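# Seat the loose fuse in the empty clip holder

## Task

Push the loose fuse down into the empty fuse holder until it rests evenly in both of its clips, with the holder lying flat on the bench. It must stay that way on its own once the robot lets go. A fuse that stays seated only while a gripper holds it does not count.

## Robot and tools

Robot: two Doosan M1013 arms, left_arm and right_arm, each with a two-finger gripper that opens to 50 mm. The base of left_arm is at (+0.058, +0.512, 0) m and the base of right_arm is at (+0.024, -0.558, 0) m, both in the scene frame.

Scene frame: the origin is on the table top midway between the arms. +z points up, +x points out across the table, and left_arm is on the +y side. The names left and right refer to the arms only, not to sides of a camera image. Gripper poses in results use this frame: positions in metres, orientations as quat_wxyz. Printed hand positions can be off, more so at long reach.

Gripper geometry: the fingers point along the gripper's +z axis and close along its x axis. end_effector_position is the point midway between the pads, and the fingertips extend 17.5 mm past it. A flat block juts about 9 cm toward the gripper's -y side and turns with the wrist roll. Keep it clear of the bench and the parts.

Joint order: in every row and every per-joint list, each arm's joints are given as forearm roll (joint_4), elbow (joint_3), waist (joint_1), wrist pitch (joint_5), wrist roll (joint_6), shoulder (joint_2). Use only this order.

Row layout: one flat list of 18 numbers, each in [-1, 1], covering both arms even when only one arm moves. The first 9 are left_arm: six joint displacements in the order above, then gripper position, force_limit and speed. The last 9 are the same for right_arm. A joint value is a scaled offset, not an absolute angle. 1.0 equals 1.398 rad for waist and shoulder, 2.097 rad for elbow, and 2.622 rad for forearm roll, wrist pitch and wrist roll. Stated joint ranges: elbow -2.792 to 2.792 rad, all others -6.283 to 6.283 rad. A request more than 0.010 rad beyond a range refuses the action for both arms. If this happens in the first action, the whole call is refused. A line "joint sent to its limit" means a joint was clipped at its end.

Gripper numbers are absolute commands, not offsets. position +1 is fully open (50 mm). The pads meet near -0.65. Send -1 to grip: the fingers then close until the object stops them. force_limit sets the pad force: about 20 N at -1, 102 N at 0 and 185 N at +1, and the real force can be up to about 17 % higher. speed sets how fast the gap changes: 20 mm/s at -1, 85 at 0, 150 at +1. To leave a gripper unchanged, repeat its last three numbers, because 0 is a real command. A new force or speed only takes effect after a position change of at least 0.01. To grip more softly, open first.

execute_actions(actions): a list of actions. Each action is a table of up to 15 rows, and each row lasts one 1/30 s step. A short table repeats its last row until 15 steps are done. Displacements are offsets from the joint angles at the start of that action, not from the previous row. For the first action of a call, they count from the last angles reported. An empty list returns the current state and images.

move(target, speed, blocking): target is one 18-number row. Its displacements are offsets from the "Joint positions" in the last result that showed them. speed is in rad/s, 0.01 to 2 (default 0.5), and applies to the joint that has farthest to travel. All joints finish together, so the hand moves along a curve. The path takes 0.5 to 10 s and does not avoid obstacles or the other arm. Gripper numbers are sent at the start. The "move:" line gives the ending (done, off_target, moving, held, fault), limits=held or limits=none, and each arm's joint farthest from its target. With blocking=false, use wait or stop before sending more commands.

wait(seconds): 0 to 10. The arms hold their last command. stop(): brakes a running move; the fingers keep moving. zoom_image(camera, region): camera is cam_high, cam_low, cam_left_wrist or cam_right_wrist, all 896x504. region is [x0, y0, x1, y1] in pixels from the top-left, at most 504x504. show_instructions() shows the reference images. read_manual(section) returns licence texts ("licences"). finished_scene(scene) ends the scene for good, so call it only when the fuse is seated and released.

Reading results: Joint positions, Joint velocities, Joint targets and torques are listed per arm in the joint order above (rad, rad/s). object_status codes: 0 moving, 1 stopped while opening, 2 stopped while closing (object held), 3 reached the command or pads met (usually nothing held). The gap in mm is about (250 - position_measured) x 0.202. HELD marks steps where part of a row was held back. "joint command not followed" means the clearance check changed some joint targets. Flange force is the controller's estimate of the outside force and includes the held weight. MOTOR HOT warns of overheating, and an OVER-TEMPERATURE FAULT brakes the arm.

Motion limits: the joint targets stay within 0.456 rad (waist, shoulder), 0.683 (elbow) and 0.854 (wrist joints) of the measured angles. They are also scaled back if the gripper would jump more than 70 mm in one step. Top speeds are 2.09, 3.14 and 3.93 rad/s for those groups. Large motions can therefore take several actions. The robot keeps its last command while you think.

Avoid: the arms are stiff, so aiming even slightly past a firm contact can cause a fault. Seat the fuse with gentle, small presses and slow moves. A TORQUE FAULT (load limits: 316 N m waist and shoulder, 148 elbow, 41.8 each wrist joint) or an outside force of 144 N stops that arm for 10 s. Do not let the arms collide, and do not drop or knock anything off the table. Brief tugs on held parts or pushes on loose objects may happen.

Each tool is called after ">>>" by a JSON object that holds its "op" and its "data", one argument or row to a line.

Reference images:

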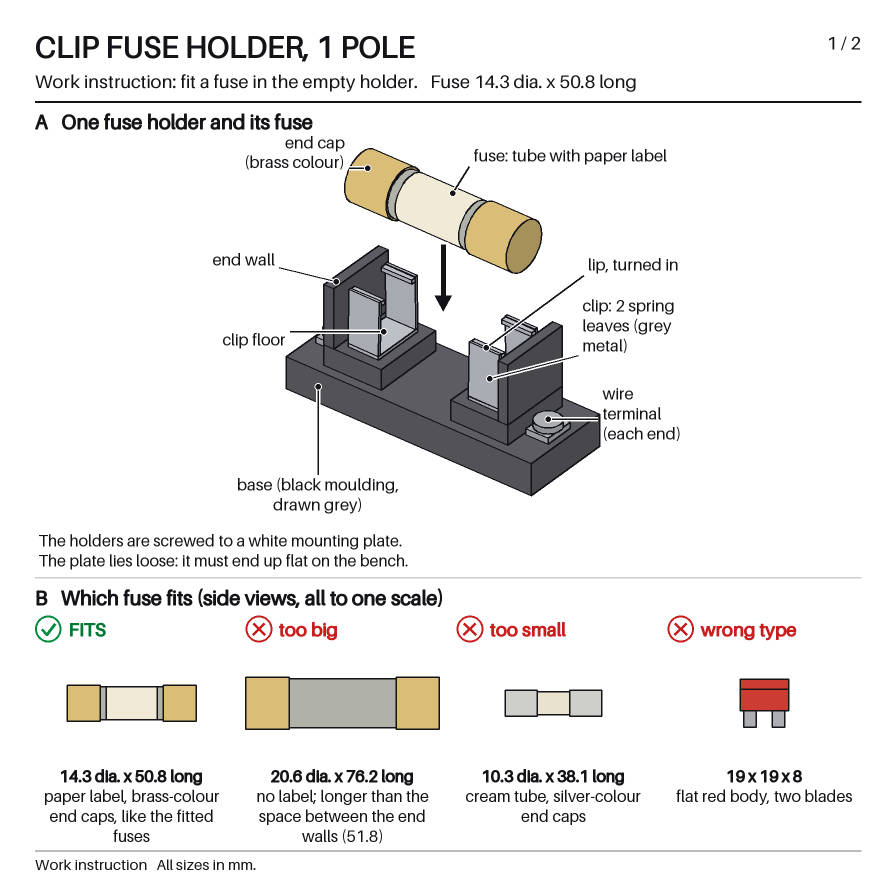

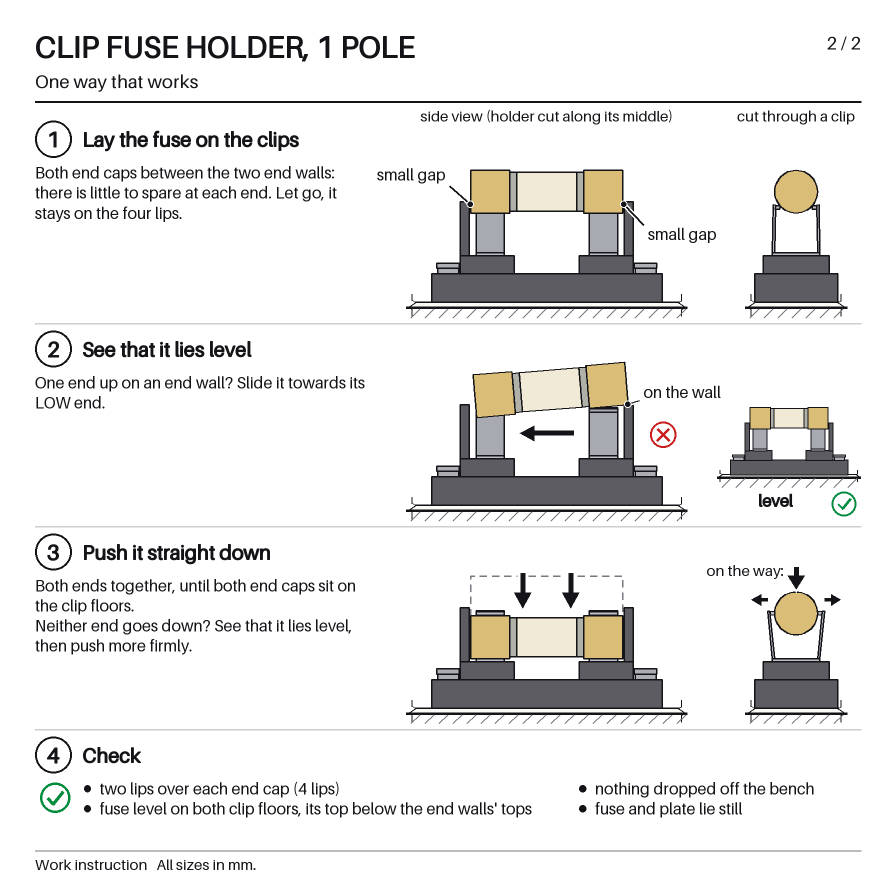

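## Session

>>> {"op": "execute_actions", "data": {
  "actions": []
}}

Scene clock: 0.00 s.
left_arm: end_effector_position=(+0.5346, +0.2078, +0.2648) position_measured=3 object_status=3 end_effector_quat_wxyz=(+0.460, +0.799, -0.024, +0.388) end_effector_velocity=(+0.001, +0.000, -0.000) end_effector_angular_velocity=(-0.000, +0.001, +0.002) | right_arm: end_effector_position=(+0.6436, -0.4752, +0.3383) position_measured=3 object_status=3 end_effector_quat_wxyz=(-0.000, +0.658, +0.753, -0.001) end_effector_velocity=(-0.001, -0.000, -0.000) end_effector_angular_velocity=(-0.001, +0.001, -0.000)
Joint names: [forearm roll, elbow, waist, wrist pitch, wrist roll, shoulder]
Joint positions: left_arm=[ 0.82   2.518 -0.325 -0.651  0.167 -0.154] | right_arm=[-0.002  1.621 -0.054  1.354 -0.054  0.169]
Joint velocities: left_arm=[-0.002 -0.001  0.     0.001 -0.     0.001] | right_arm=[-0.001  0.001  0.     0.     0.    -0.   ]
Joint torques (N m, as the joint torque sensors report them, + toward a larger angle): no reading
Flange force (N, the push that the arm receives, along the gripper's own x y z axes): no reading
Joint targets: left_arm=[0.820 2.518 -0.325 -0.651 0.167 -0.154] | right_arm=[-0.002 1.621 -0.054 1.354 -0.054 0.169]

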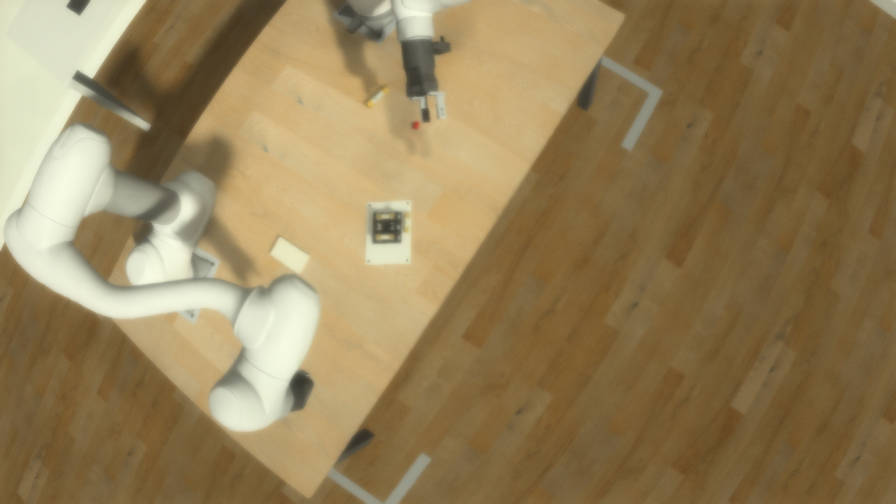

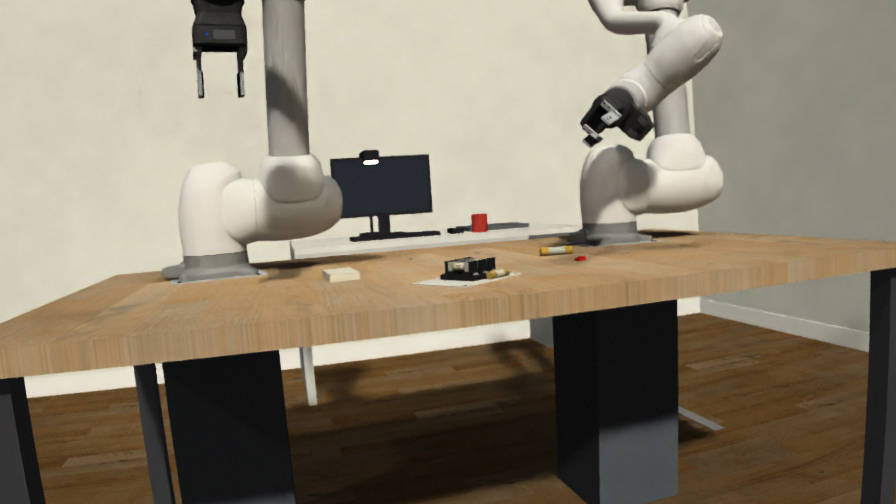

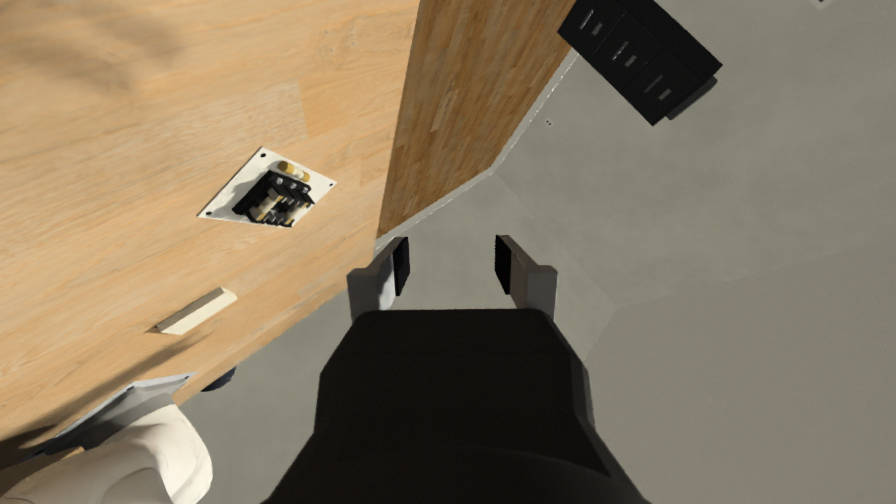

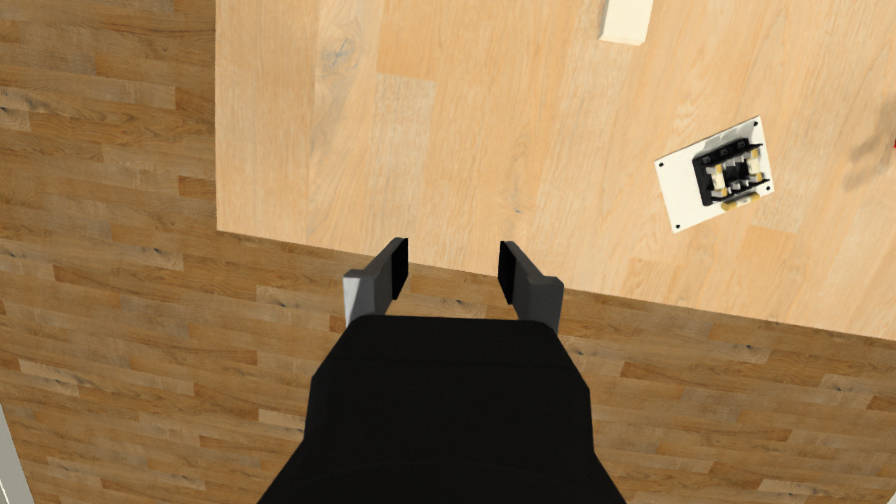

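>>> {"op": "zoom_image", "data": {
  "camera": "cam_right_wrist",
  "region": [630, 100, 810, 240]
}}

>>> {"op": "zoom_image", "data": {
  "camera": "cam_high",
  "region": [330, 70, 470, 280]
}}

>>> {"op": "zoom_image", "data": {
  "camera": "cam_low",
  "region": [400, 230, 600, 300]
}}

Region (630, 100, 810, 240) of cam_right_wrist's 896x504 image, scaled by 2.800, with more detail than that image has.

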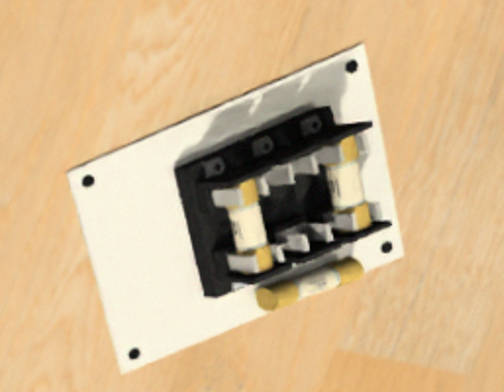

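Region (330, 70, 470, 280) of cam_high's 896x504 image, scaled by 2.400, with more detail than that image has.

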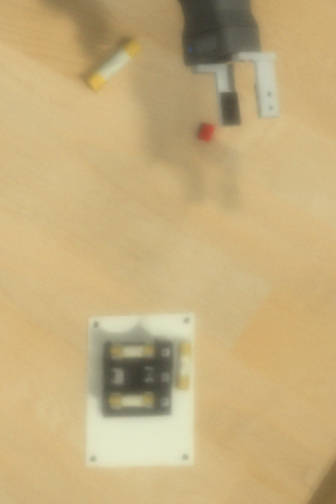

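Region (400, 230, 600, 300) of cam_low's 896x504 image, scaled by 2.520, with more detail than that image has; it fills the top 176 rows of this view, and the rest is white.

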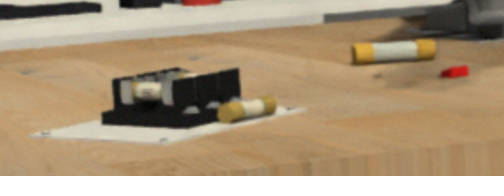

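>>> {"op": "move", "data": {
  "target": [0,0,0.45,0,0,0,1,0,0, 0,-0.0753,0.4378,-0.0568,0.098,0.218,1,0,0],
  "speed": 0.6
}}

Scene clock: 17.90 s.
left_arm: end_effector_position=(+0.6225, +0.5466, +0.2648) position_measured=3 object_status=3 end_effector_quat_wxyz=(+0.317, +0.767, +0.224, +0.511) end_effector_velocity=(-0.000, -0.000, -0.001) end_effector_angular_velocity=(+0.000, +0.001, -0.001) | right_arm: end_effector_position=(+0.5996, -0.0298, +0.2003) position_measured=3 object_status=3 end_effector_quat_wxyz=(+0.001, +0.514, +0.858, -0.000) end_effector_velocity=(-0.001, +0.000, -0.001) end_effector_angular_velocity=(-0.001, +0.001, +0.000)
Joint names: [forearm roll, elbow, waist, wrist pitch, wrist roll, shoulder]
Joint positions: left_arm=[ 0.82   2.518  0.304 -0.651  0.167 -0.154] | right_arm=[-0.002  1.463  0.558  1.205  0.203  0.474]
Joint velocities: left_arm=[ 0.001  0.001 -0.     0.     0.     0.   ] | right_arm=[-0.     0.001  0.001  0.     0.001  0.001]
Joint torques (N m, as the joint torque sensors report them, + toward a larger angle): left_arm=[  1.11 -35.03   1.4   -2.82  -0.08 -21.78] | right_arm=[  4.09 -39.3    3.34   0.09   0.11 -90.08]
Flange force (N, the push that the arm receives, along the gripper's own x y z axes): left_arm=no reading | right_arm=[-3.2 5.8 -0.7]
Joint targets: left_arm=[0.820 2.518 0.304 -0.651 0.167 -0.154] | right_arm=[-0.002 1.463 0.558 1.205 0.203 0.474]
move: done; limits=none; left_arm: farthest joint: the waist, 0.000 radians from its target (0.629 radians at the start); right_arm: farthest joint: the waist, 0.000 radians from its target (0.612 radians at the start)

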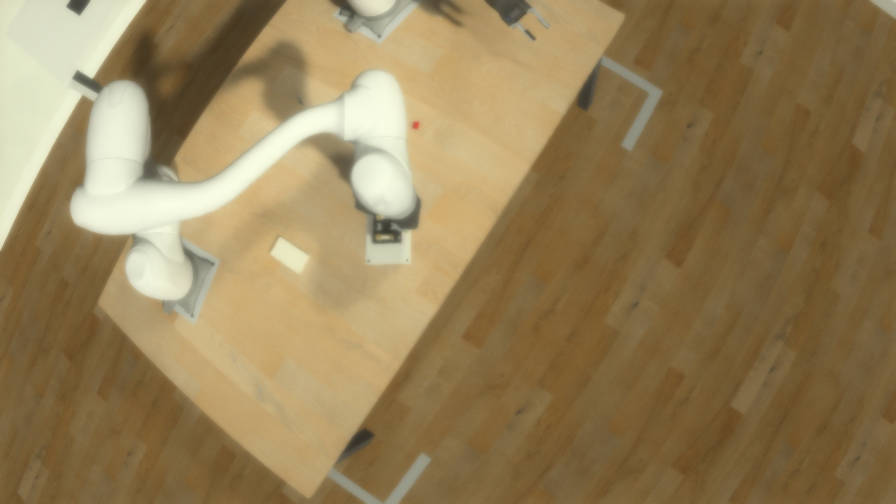

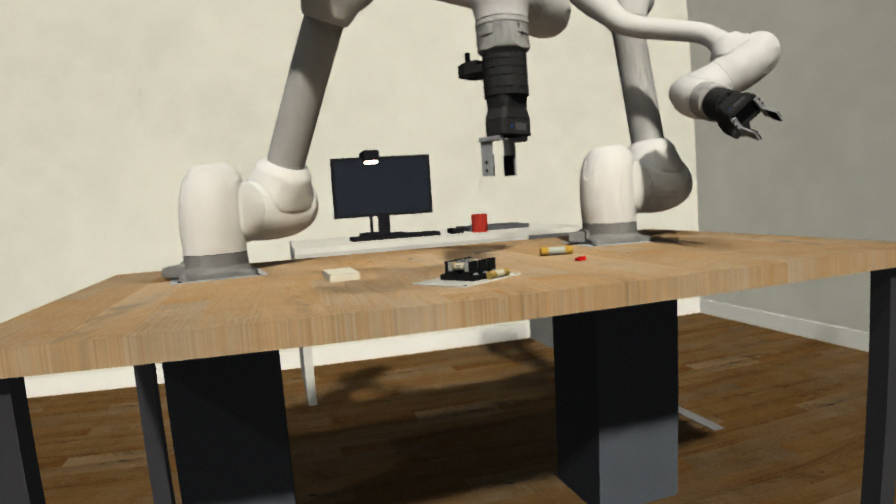

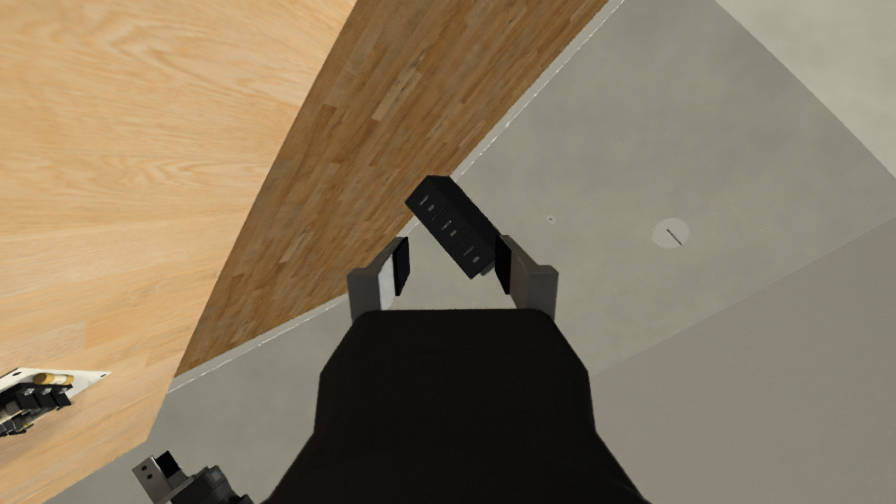

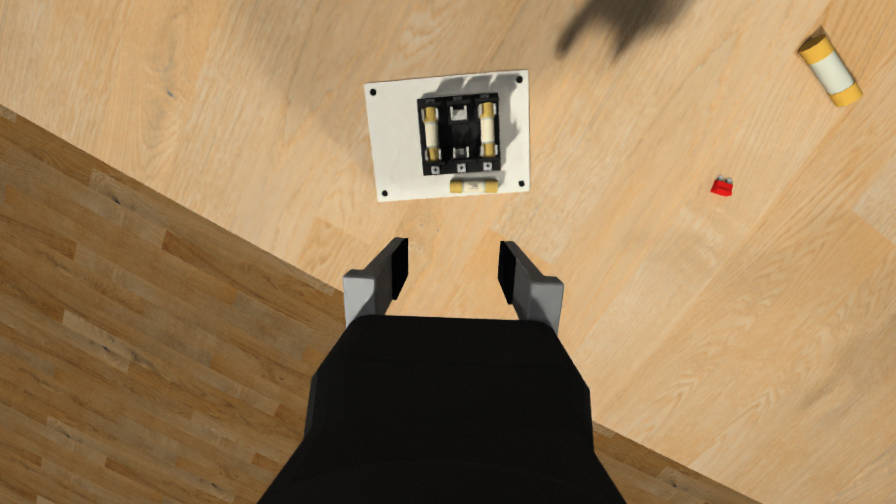

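>>> {"op": "zoom_image", "data": {
  "camera": "cam_right_wrist",
  "region": [360, 60, 540, 210]
}}

Region (360, 60, 540, 210) of cam_right_wrist's 896x504 image, scaled by 2.800, with more detail than that image has.

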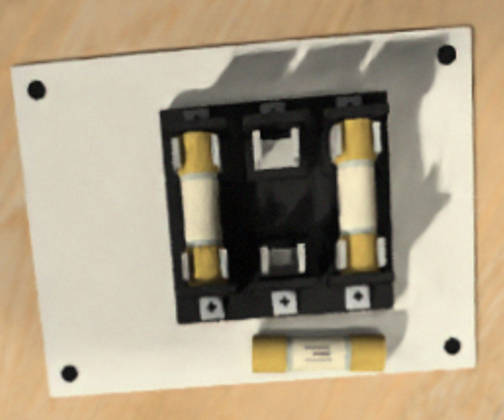

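>>> {"op": "move", "data": {
  "target": [0,0,0,0,0,0,1,0,0, 0,0.0882,0.003,-0.0843,0.594,0.0258,0.14,-0.6,0],
  "speed": 1.2
}}

>>> {"op": "zoom_image", "data": {
  "camera": "cam_right_wrist",
  "region": [300, 60, 620, 320]
}}

Scene clock: 27.83 s.
left_arm: end_effector_position=(+0.6225, +0.5466, +0.2648) position_measured=3 object_status=3 end_effector_quat_wxyz=(+0.317, +0.767, +0.224, +0.511) end_effector_velocity=(-0.001, +0.000, +0.000) end_effector_angular_velocity=(+0.001, +0.000, +0.001) | right_arm: end_effector_position=(+0.5789, -0.0172, +0.0802) position_measured=132 object_status=3 end_effector_quat_wxyz=(+0.001, +0.968, +0.252, +0.000) end_effector_velocity=(-0.001, -0.000, -0.001) end_effector_angular_velocity=(-0.001, +0.001, +0.001)
Joint names: [forearm roll, elbow, waist, wrist pitch, wrist roll, shoulder]
Joint positions: left_arm=[ 0.82   2.518  0.304 -0.651  0.167 -0.154] | right_arm=[-0.002  1.648  0.562  0.984  1.76   0.51 ]
Joint velocities: left_arm=[-0.001  0.001  0.     0.001  0.    -0.001] | right_arm=[-0.     0.001  0.001  0.    -0.     0.   ]
Joint torques (N m, as the joint torque sensors report them, + toward a larger angle): left_arm=[  0.96 -35.13   0.36  -2.61  -0.2  -23.29] | right_arm=[  4.   -34.55   3.72  -0.22   0.15 -88.91]
Flange force (N, the push that the arm receives, along the gripper's own x y z axes): left_arm=no reading | right_arm=[6.2 3.6 -0.6]
Joint targets: left_arm=[0.820 2.518 0.304 -0.651 0.167 -0.154] | right_arm=[-0.002 1.648 0.562 0.984 1.760 0.510]
move: done; limits=none; left_arm: farthest joint: the waist, 0.000 radians from its target (0.000 radians at the start); right_arm: farthest joint: the shoulder, 0.001 radians from its target (0.037 radians at the start)

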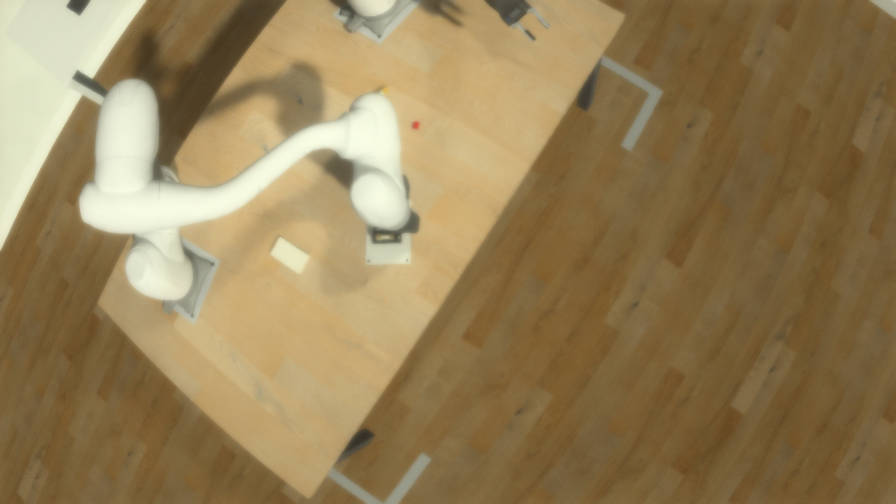

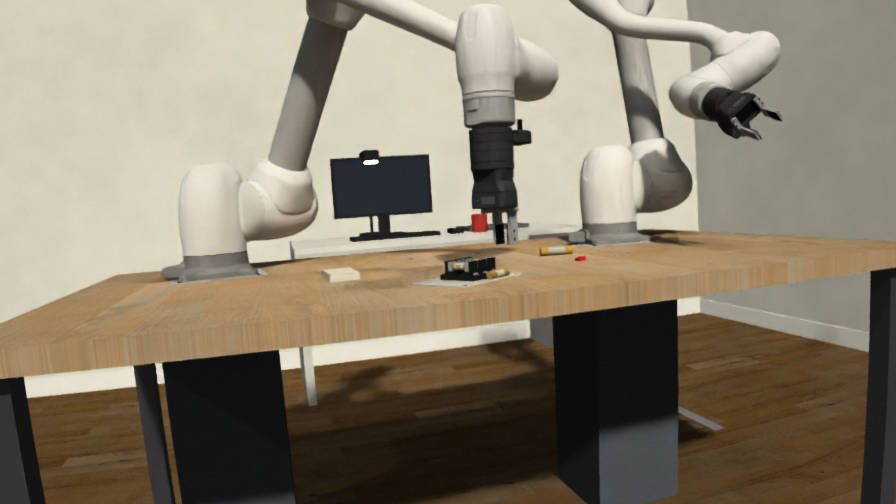

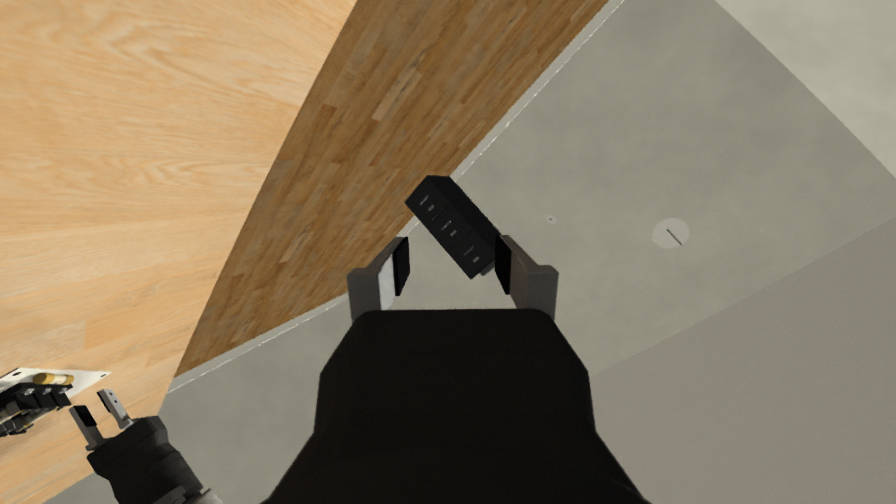

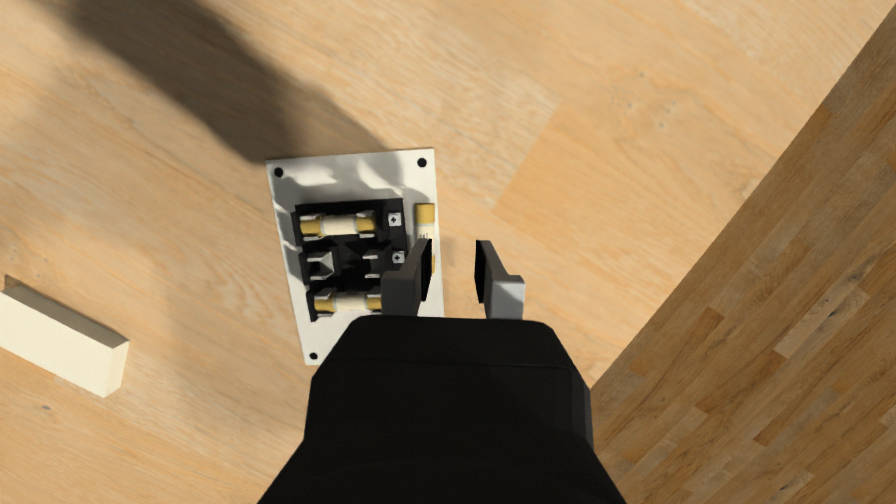

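Region (300, 60, 620, 320) of cam_right_wrist's 896x504 image, scaled by 1.575, with more detail than that image has; it fills the top 410 rows of this view, and the rest is white.

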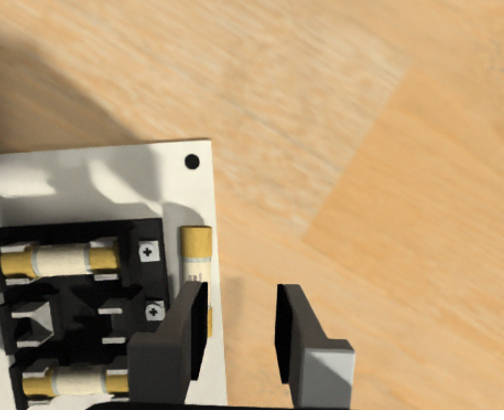

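>>> {"op": "move", "data": {
  "target": [0,0,0,0,0,0,1,0,0, 0,0.0262,0.0025,-0.0256,-0.004,0.0088,0.14,-0.6,0],
  "speed": 0.2
}}

>>> {"op": "zoom_image", "data": {
  "camera": "cam_right_wrist",
  "region": [300, 160, 540, 320]
}}

>>> {"op": "zoom_image", "data": {
  "camera": "cam_low",
  "region": [420, 220, 550, 295]
}}

Scene clock: 38.90 s.
left_arm: end_effector_position=(+0.6225, +0.5466, +0.2648) position_measured=3 object_status=3 end_effector_quat_wxyz=(+0.317, +0.767, +0.224, +0.511) end_effector_velocity=(+0.000, +0.000, +0.001) end_effector_angular_velocity=(+0.001, -0.001, -0.001) | right_arm: end_effector_position=(+0.5651, -0.0252, +0.0458) position_measured=132 object_status=3 end_effector_quat_wxyz=(+0.001, +0.966, +0.258, +0.000) end_effector_velocity=(+0.001, -0.000, +0.000) end_effector_angular_velocity=(+0.000, -0.001, -0.001)
Joint names: [forearm roll, elbow, waist, wrist pitch, wrist roll, shoulder]
Joint positions: left_arm=[ 0.82   2.518  0.304 -0.651  0.167 -0.154] | right_arm=[-0.002  1.703  0.566  0.917  1.749  0.522]
Joint velocities: left_arm=[ 0.002 -0.001  0.    -0.    -0.001 -0.   ] | right_arm=[-0.001 -0.    -0.    -0.     0.001  0.   ]
Joint torques (N m, as the joint torque sensors report them, + toward a larger angle): left_arm=[  0.89 -35.14   1.36  -2.4   -0.31 -22.61] | right_arm=[  3.35 -32.97   1.87   0.01   0.29 -87.95]
Flange force (N, the push that the arm receives, along the gripper's own x y z axes): left_arm=no reading | right_arm=[4.9 2.2 -0.4]
Joint targets: left_arm=[0.820 2.518 0.304 -0.651 0.167 -0.154] | right_arm=[-0.002 1.703 0.566 0.917 1.749 0.522]
move: done; limits=none; left_arm: farthest joint: the waist, 0.000 radians from its target (0.000 radians at the start); right_arm: farthest joint: the waist, 0.000 radians from its target (0.003 radians at the start)

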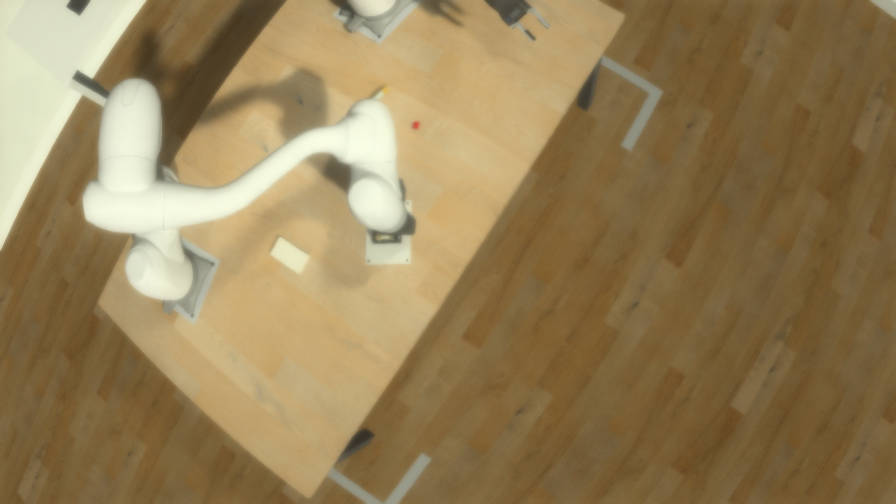

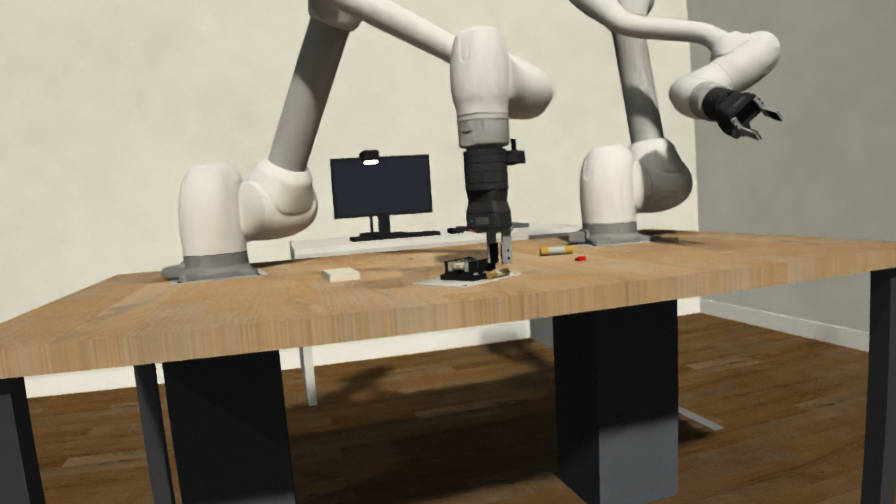

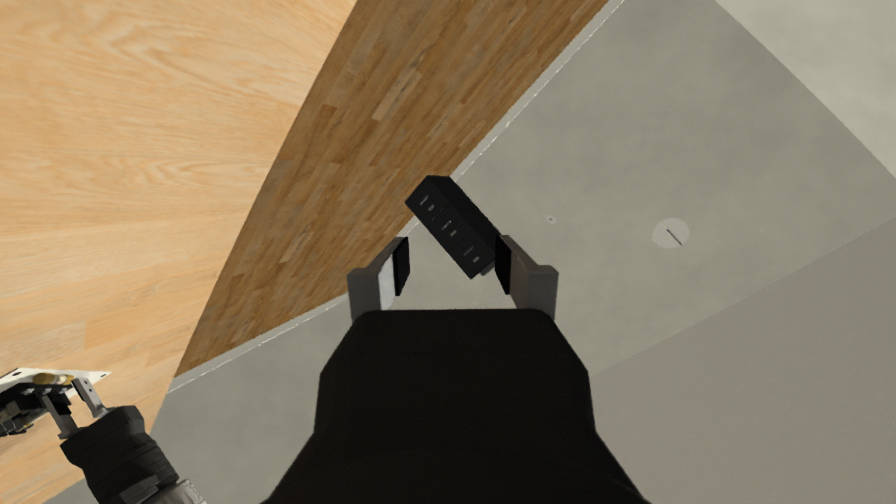

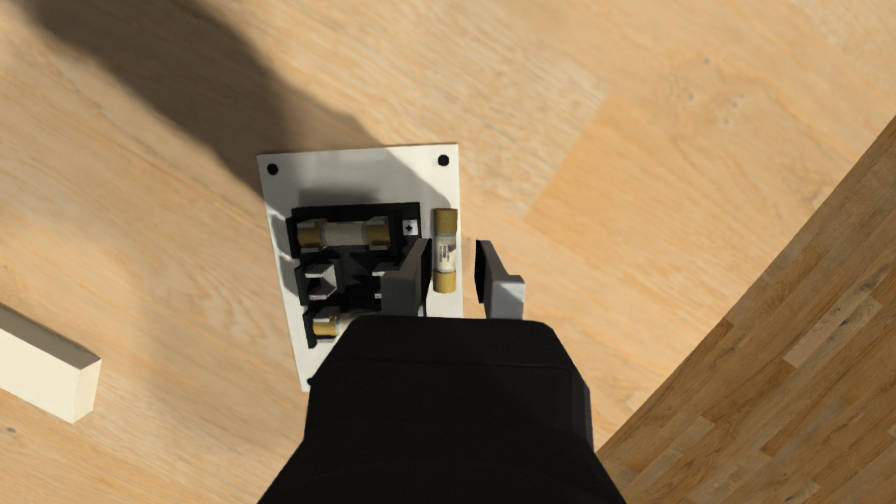

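Region (300, 160, 540, 320) of cam_right_wrist's 896x504 image, scaled by 2.100, with more detail than that image has.

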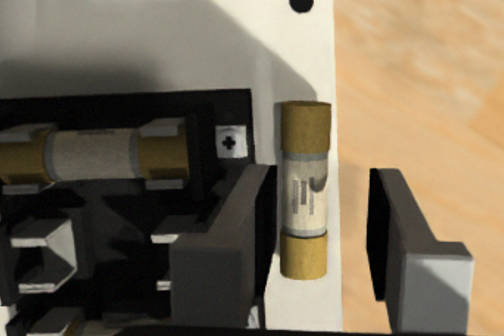

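Region (420, 220, 550, 295) of cam_low's 896x504 image, scaled by 3.877, with more detail than that image has; it fills the top 291 rows of this view, and the rest is white.

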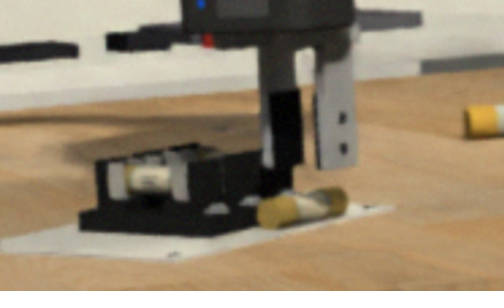

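>>> {"op": "move", "data": {
  "target": [0,0,0,0,0,0,1,0,0, 0,0.0039,0,-0.0096,-0.01,0.0123,0.14,-0.6,0],
  "speed": 0.02
}}

>>> {"op": "zoom_image", "data": {
  "camera": "cam_right_wrist",
  "region": [300, 160, 540, 320]
}}

>>> {"op": "zoom_image", "data": {
  "camera": "cam_low",
  "region": [420, 220, 550, 295]
}}

Scene clock: 44.27 s.
left_arm: end_effector_position=(+0.6225, +0.5466, +0.2648) position_measured=3 object_status=3 end_effector_quat_wxyz=(+0.317, +0.767, +0.224, +0.511) end_effector_velocity=(+0.001, -0.000, -0.000) end_effector_angular_velocity=(-0.000, +0.000, -0.000) | right_arm: end_effector_position=(+0.5648, -0.0253, +0.0293) position_measured=132 object_status=3 end_effector_quat_wxyz=(+0.001, +0.963, +0.271, +0.000) end_effector_velocity=(+0.000, -0.000, -0.000) end_effector_angular_velocity=(-0.000, -0.000, +0.000)
Joint names: [forearm roll, elbow, waist, wrist pitch, wrist roll, shoulder]
Joint positions: left_arm=[ 0.82   2.518  0.304 -0.651  0.167 -0.154] | right_arm=[-0.002  1.711  0.566  0.892  1.723  0.539]
Joint velocities: left_arm=[-0.    -0.001 -0.    -0.     0.     0.001] | right_arm=[-0. -0. -0. -0. -0.  0.]
Joint torques (N m, as the joint torque sensors report them, + toward a larger angle): left_arm=[  1.11 -35.15   0.28  -2.61  -0.3  -23.96] | right_arm=[  3.73 -31.34   2.95  -0.04   0.2  -89.86]
Flange force (N, the push that the arm receives, along the gripper's own x y z axes): left_arm=no reading | right_arm=[8.4 2.7 0.3]
Joint targets: left_arm=[0.820 2.518 0.304 -0.651 0.167 -0.154] | right_arm=[-0.002 1.711 0.566 0.892 1.723 0.539]
move: done; limits=none; left_arm: farthest joint: the waist, 0.000 radians from its target (0.000 radians at the start); right_arm: farthest joint: the waist, 0.000 radians from its target (0.000 radians at the start)

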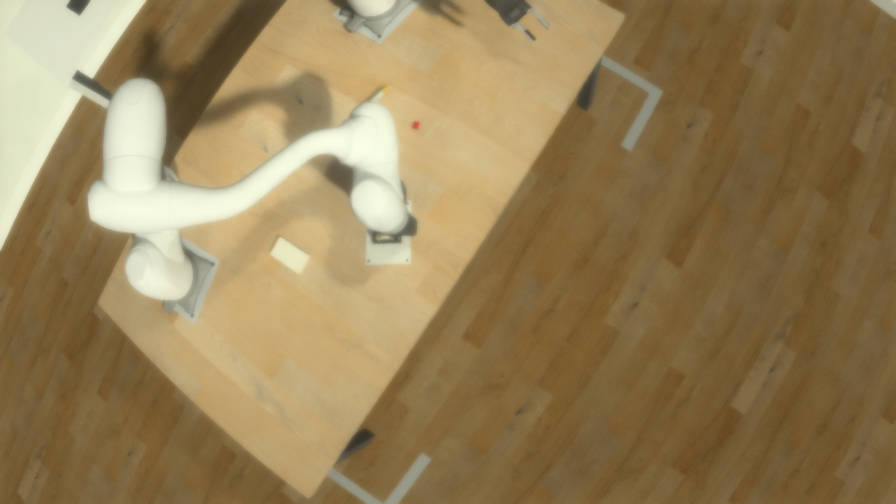

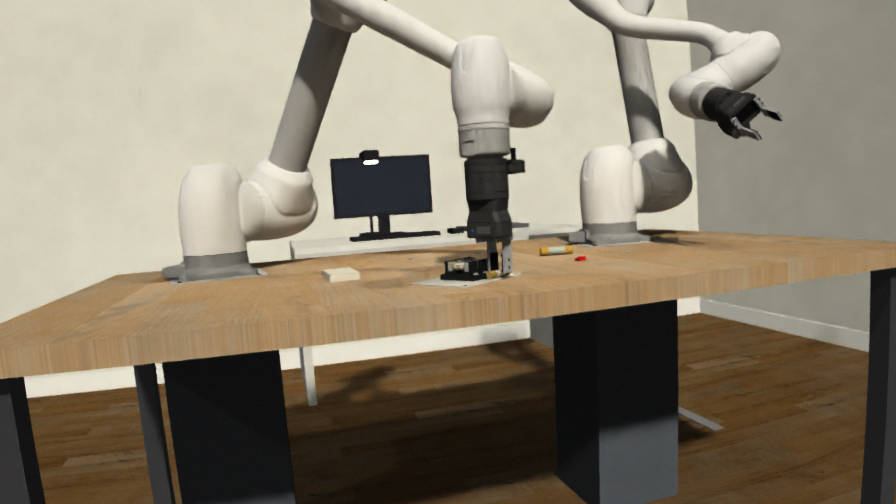

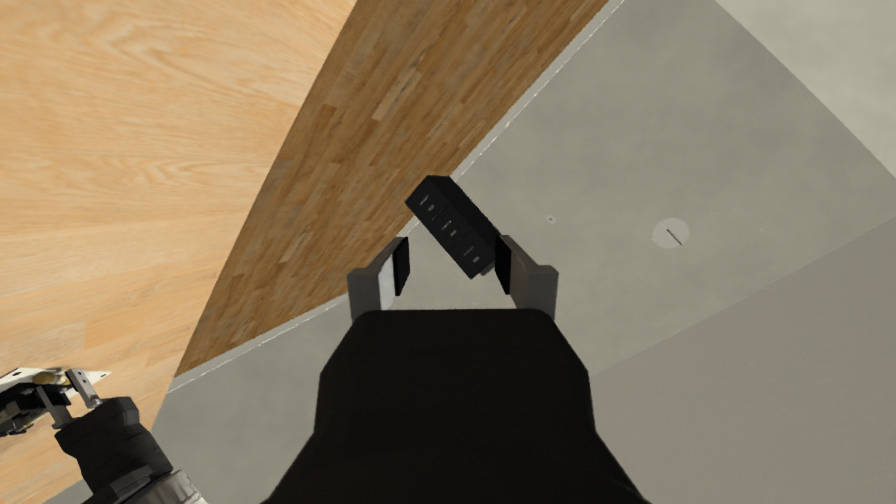

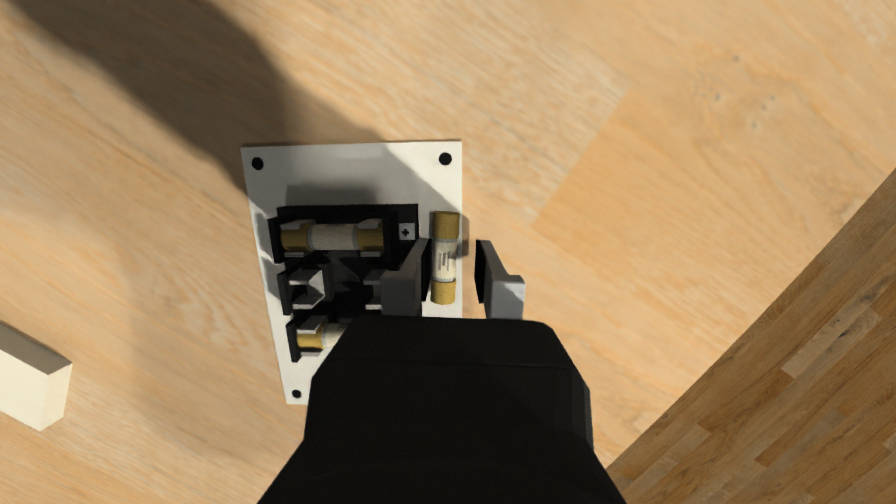

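Region (300, 160, 540, 320) of cam_right_wrist's 896x504 image, scaled by 2.100, with more detail than that image has.

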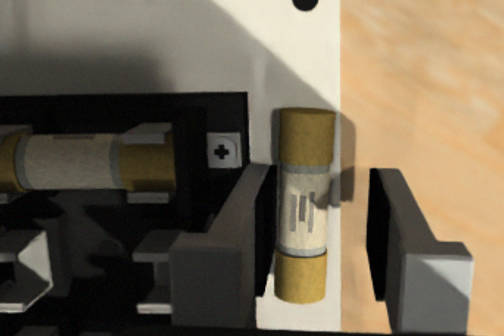

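Region (420, 220, 550, 295) of cam_low's 896x504 image, scaled by 3.877, with more detail than that image has; it fills the top 291 rows of this view, and the rest is white.

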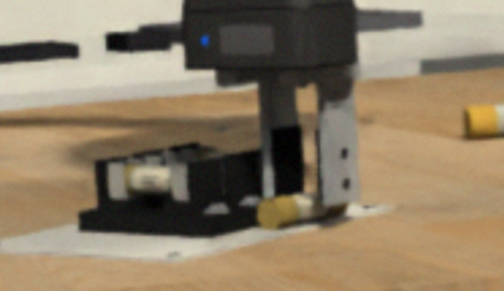

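>>> {"op": "move", "data": {
  "target": [0,0,0,0,0,0,1,0,0, 0,0.0006,0,-0.0027,0,0.0042,0.14,-0.6,0],
  "speed": 0.01
}}

>>> {"op": "zoom_image", "data": {
  "camera": "cam_low",
  "region": [420, 220, 550, 295]
}}

Scene clock: 57.40 s.
left_arm: end_effector_position=(+0.6225, +0.5466, +0.2648) position_measured=3 object_status=3 end_effector_quat_wxyz=(+0.317, +0.767, +0.224, +0.511) end_effector_velocity=(-0.001, -0.000, -0.000) end_effector_angular_velocity=(+0.000, +0.001, +0.000) | right_arm: end_effector_position=(+0.5651, -0.0251, +0.0283) position_measured=132 object_status=3 end_effector_quat_wxyz=(+0.001, +0.963, +0.271, +0.000) end_effector_velocity=(+0.000, +0.000, +0.001) end_effector_angular_velocity=(+0.001, -0.001, -0.001)
Joint names: [forearm roll, elbow, waist, wrist pitch, wrist roll, shoulder]
Joint positions: left_arm=[ 0.82   2.518  0.304 -0.651  0.167 -0.154] | right_arm=[-0.002  1.711  0.566  0.891  1.723  0.541]
Joint velocities: left_arm=[ 0.     0.001 -0.     0.     0.    -0.001] | right_arm=[ 0.    -0.001 -0.     0.     0.001 -0.   ]
Joint torques (N m, as the joint torque sensors report them, + toward a larger angle): left_arm=[  1.07 -35.85   1.4   -2.65  -0.09 -23.5 ] | right_arm=[  3.56 -31.85   0.58   0.14  -0.11 -89.86]
Flange force (N, the push that the arm receives, along the gripper's own x y z axes): left_arm=no reading | right_arm=[6.4 -0.6 0.3]
Joint targets: left_arm=[0.820 2.518 0.304 -0.651 0.167 -0.154] | right_arm=[-0.002 1.711 0.566 0.891 1.723 0.541]
FORCE FAULT: contact force on the right arm reached its limit, and that arm stopped for 10 seconds. The contact can be on any part of that arm, not only on its tool. That time counts as 19 of the actions that you can send in this scene. That arm's remaining commands of this call were not run. That arm holds still and accepts commands again. Move the arm away from the contact; if what it grips holds it there, let go first. Pushing or pulling that hard again can fault the arm again.
move: fault (right_arm); limits=none; left_arm: farthest joint: the waist, 0.000 radians from its target (0.000 radians at the start); right_arm: farthest joint: the wrist pitch, 0.006 radians from its target (0.007 radians at the start)

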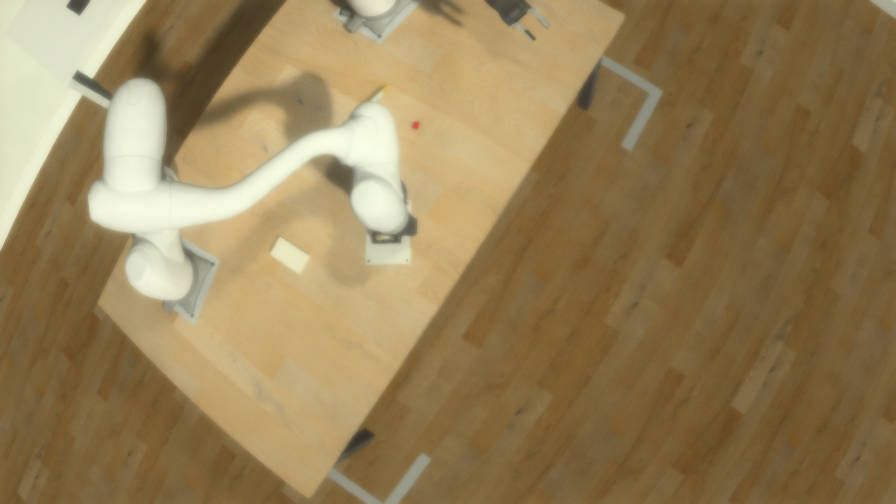

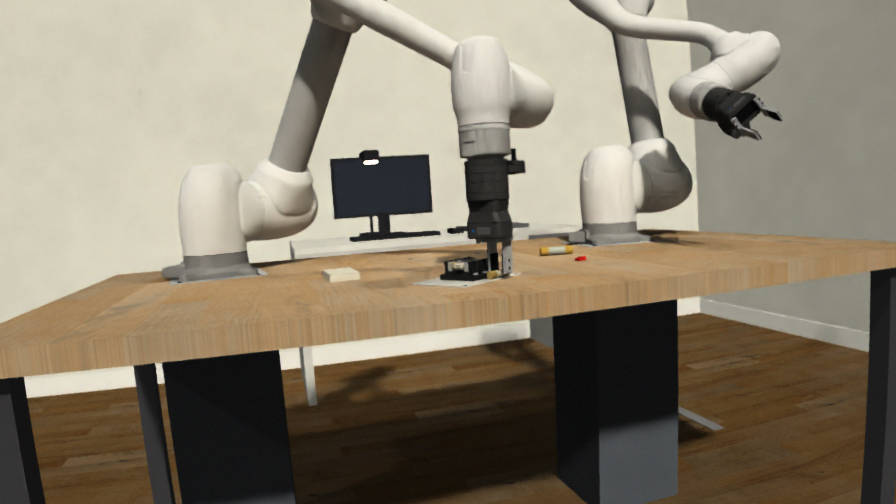

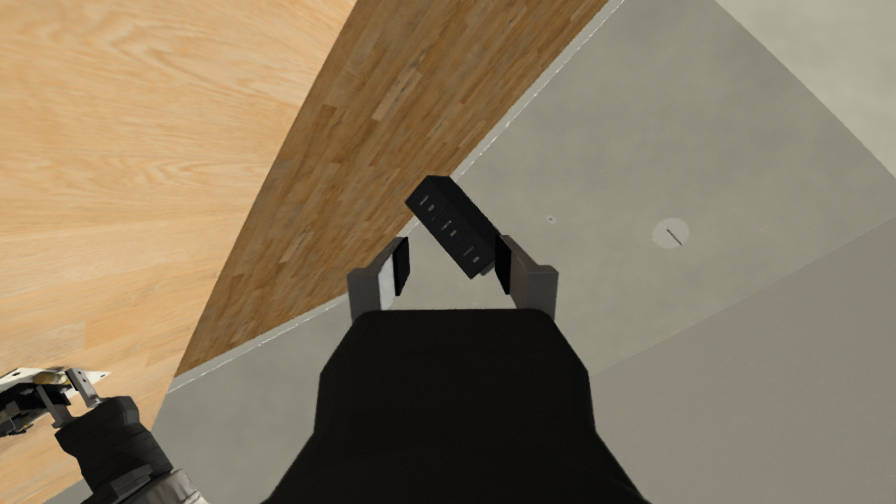

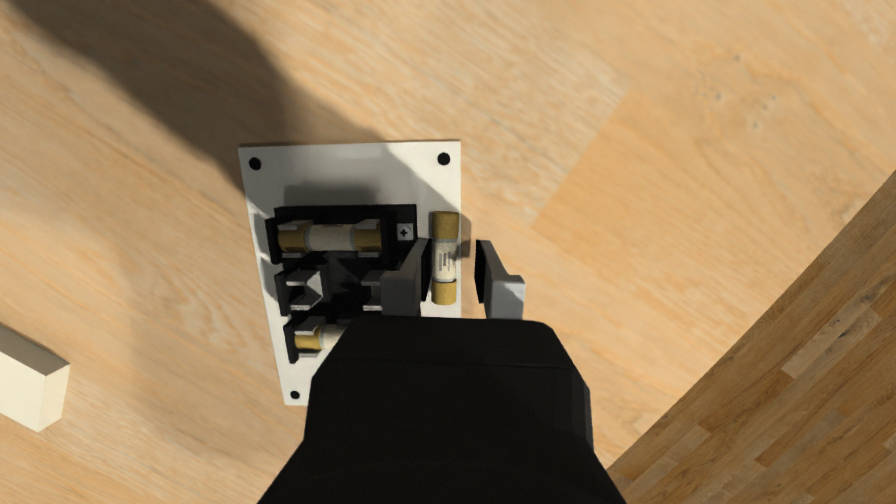

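Region (420, 220, 550, 295) of cam_low's 896x504 image, scaled by 3.877, with more detail than that image has; it fills the top 291 rows of this view, and the rest is white.

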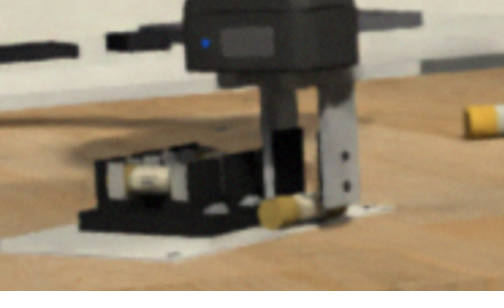

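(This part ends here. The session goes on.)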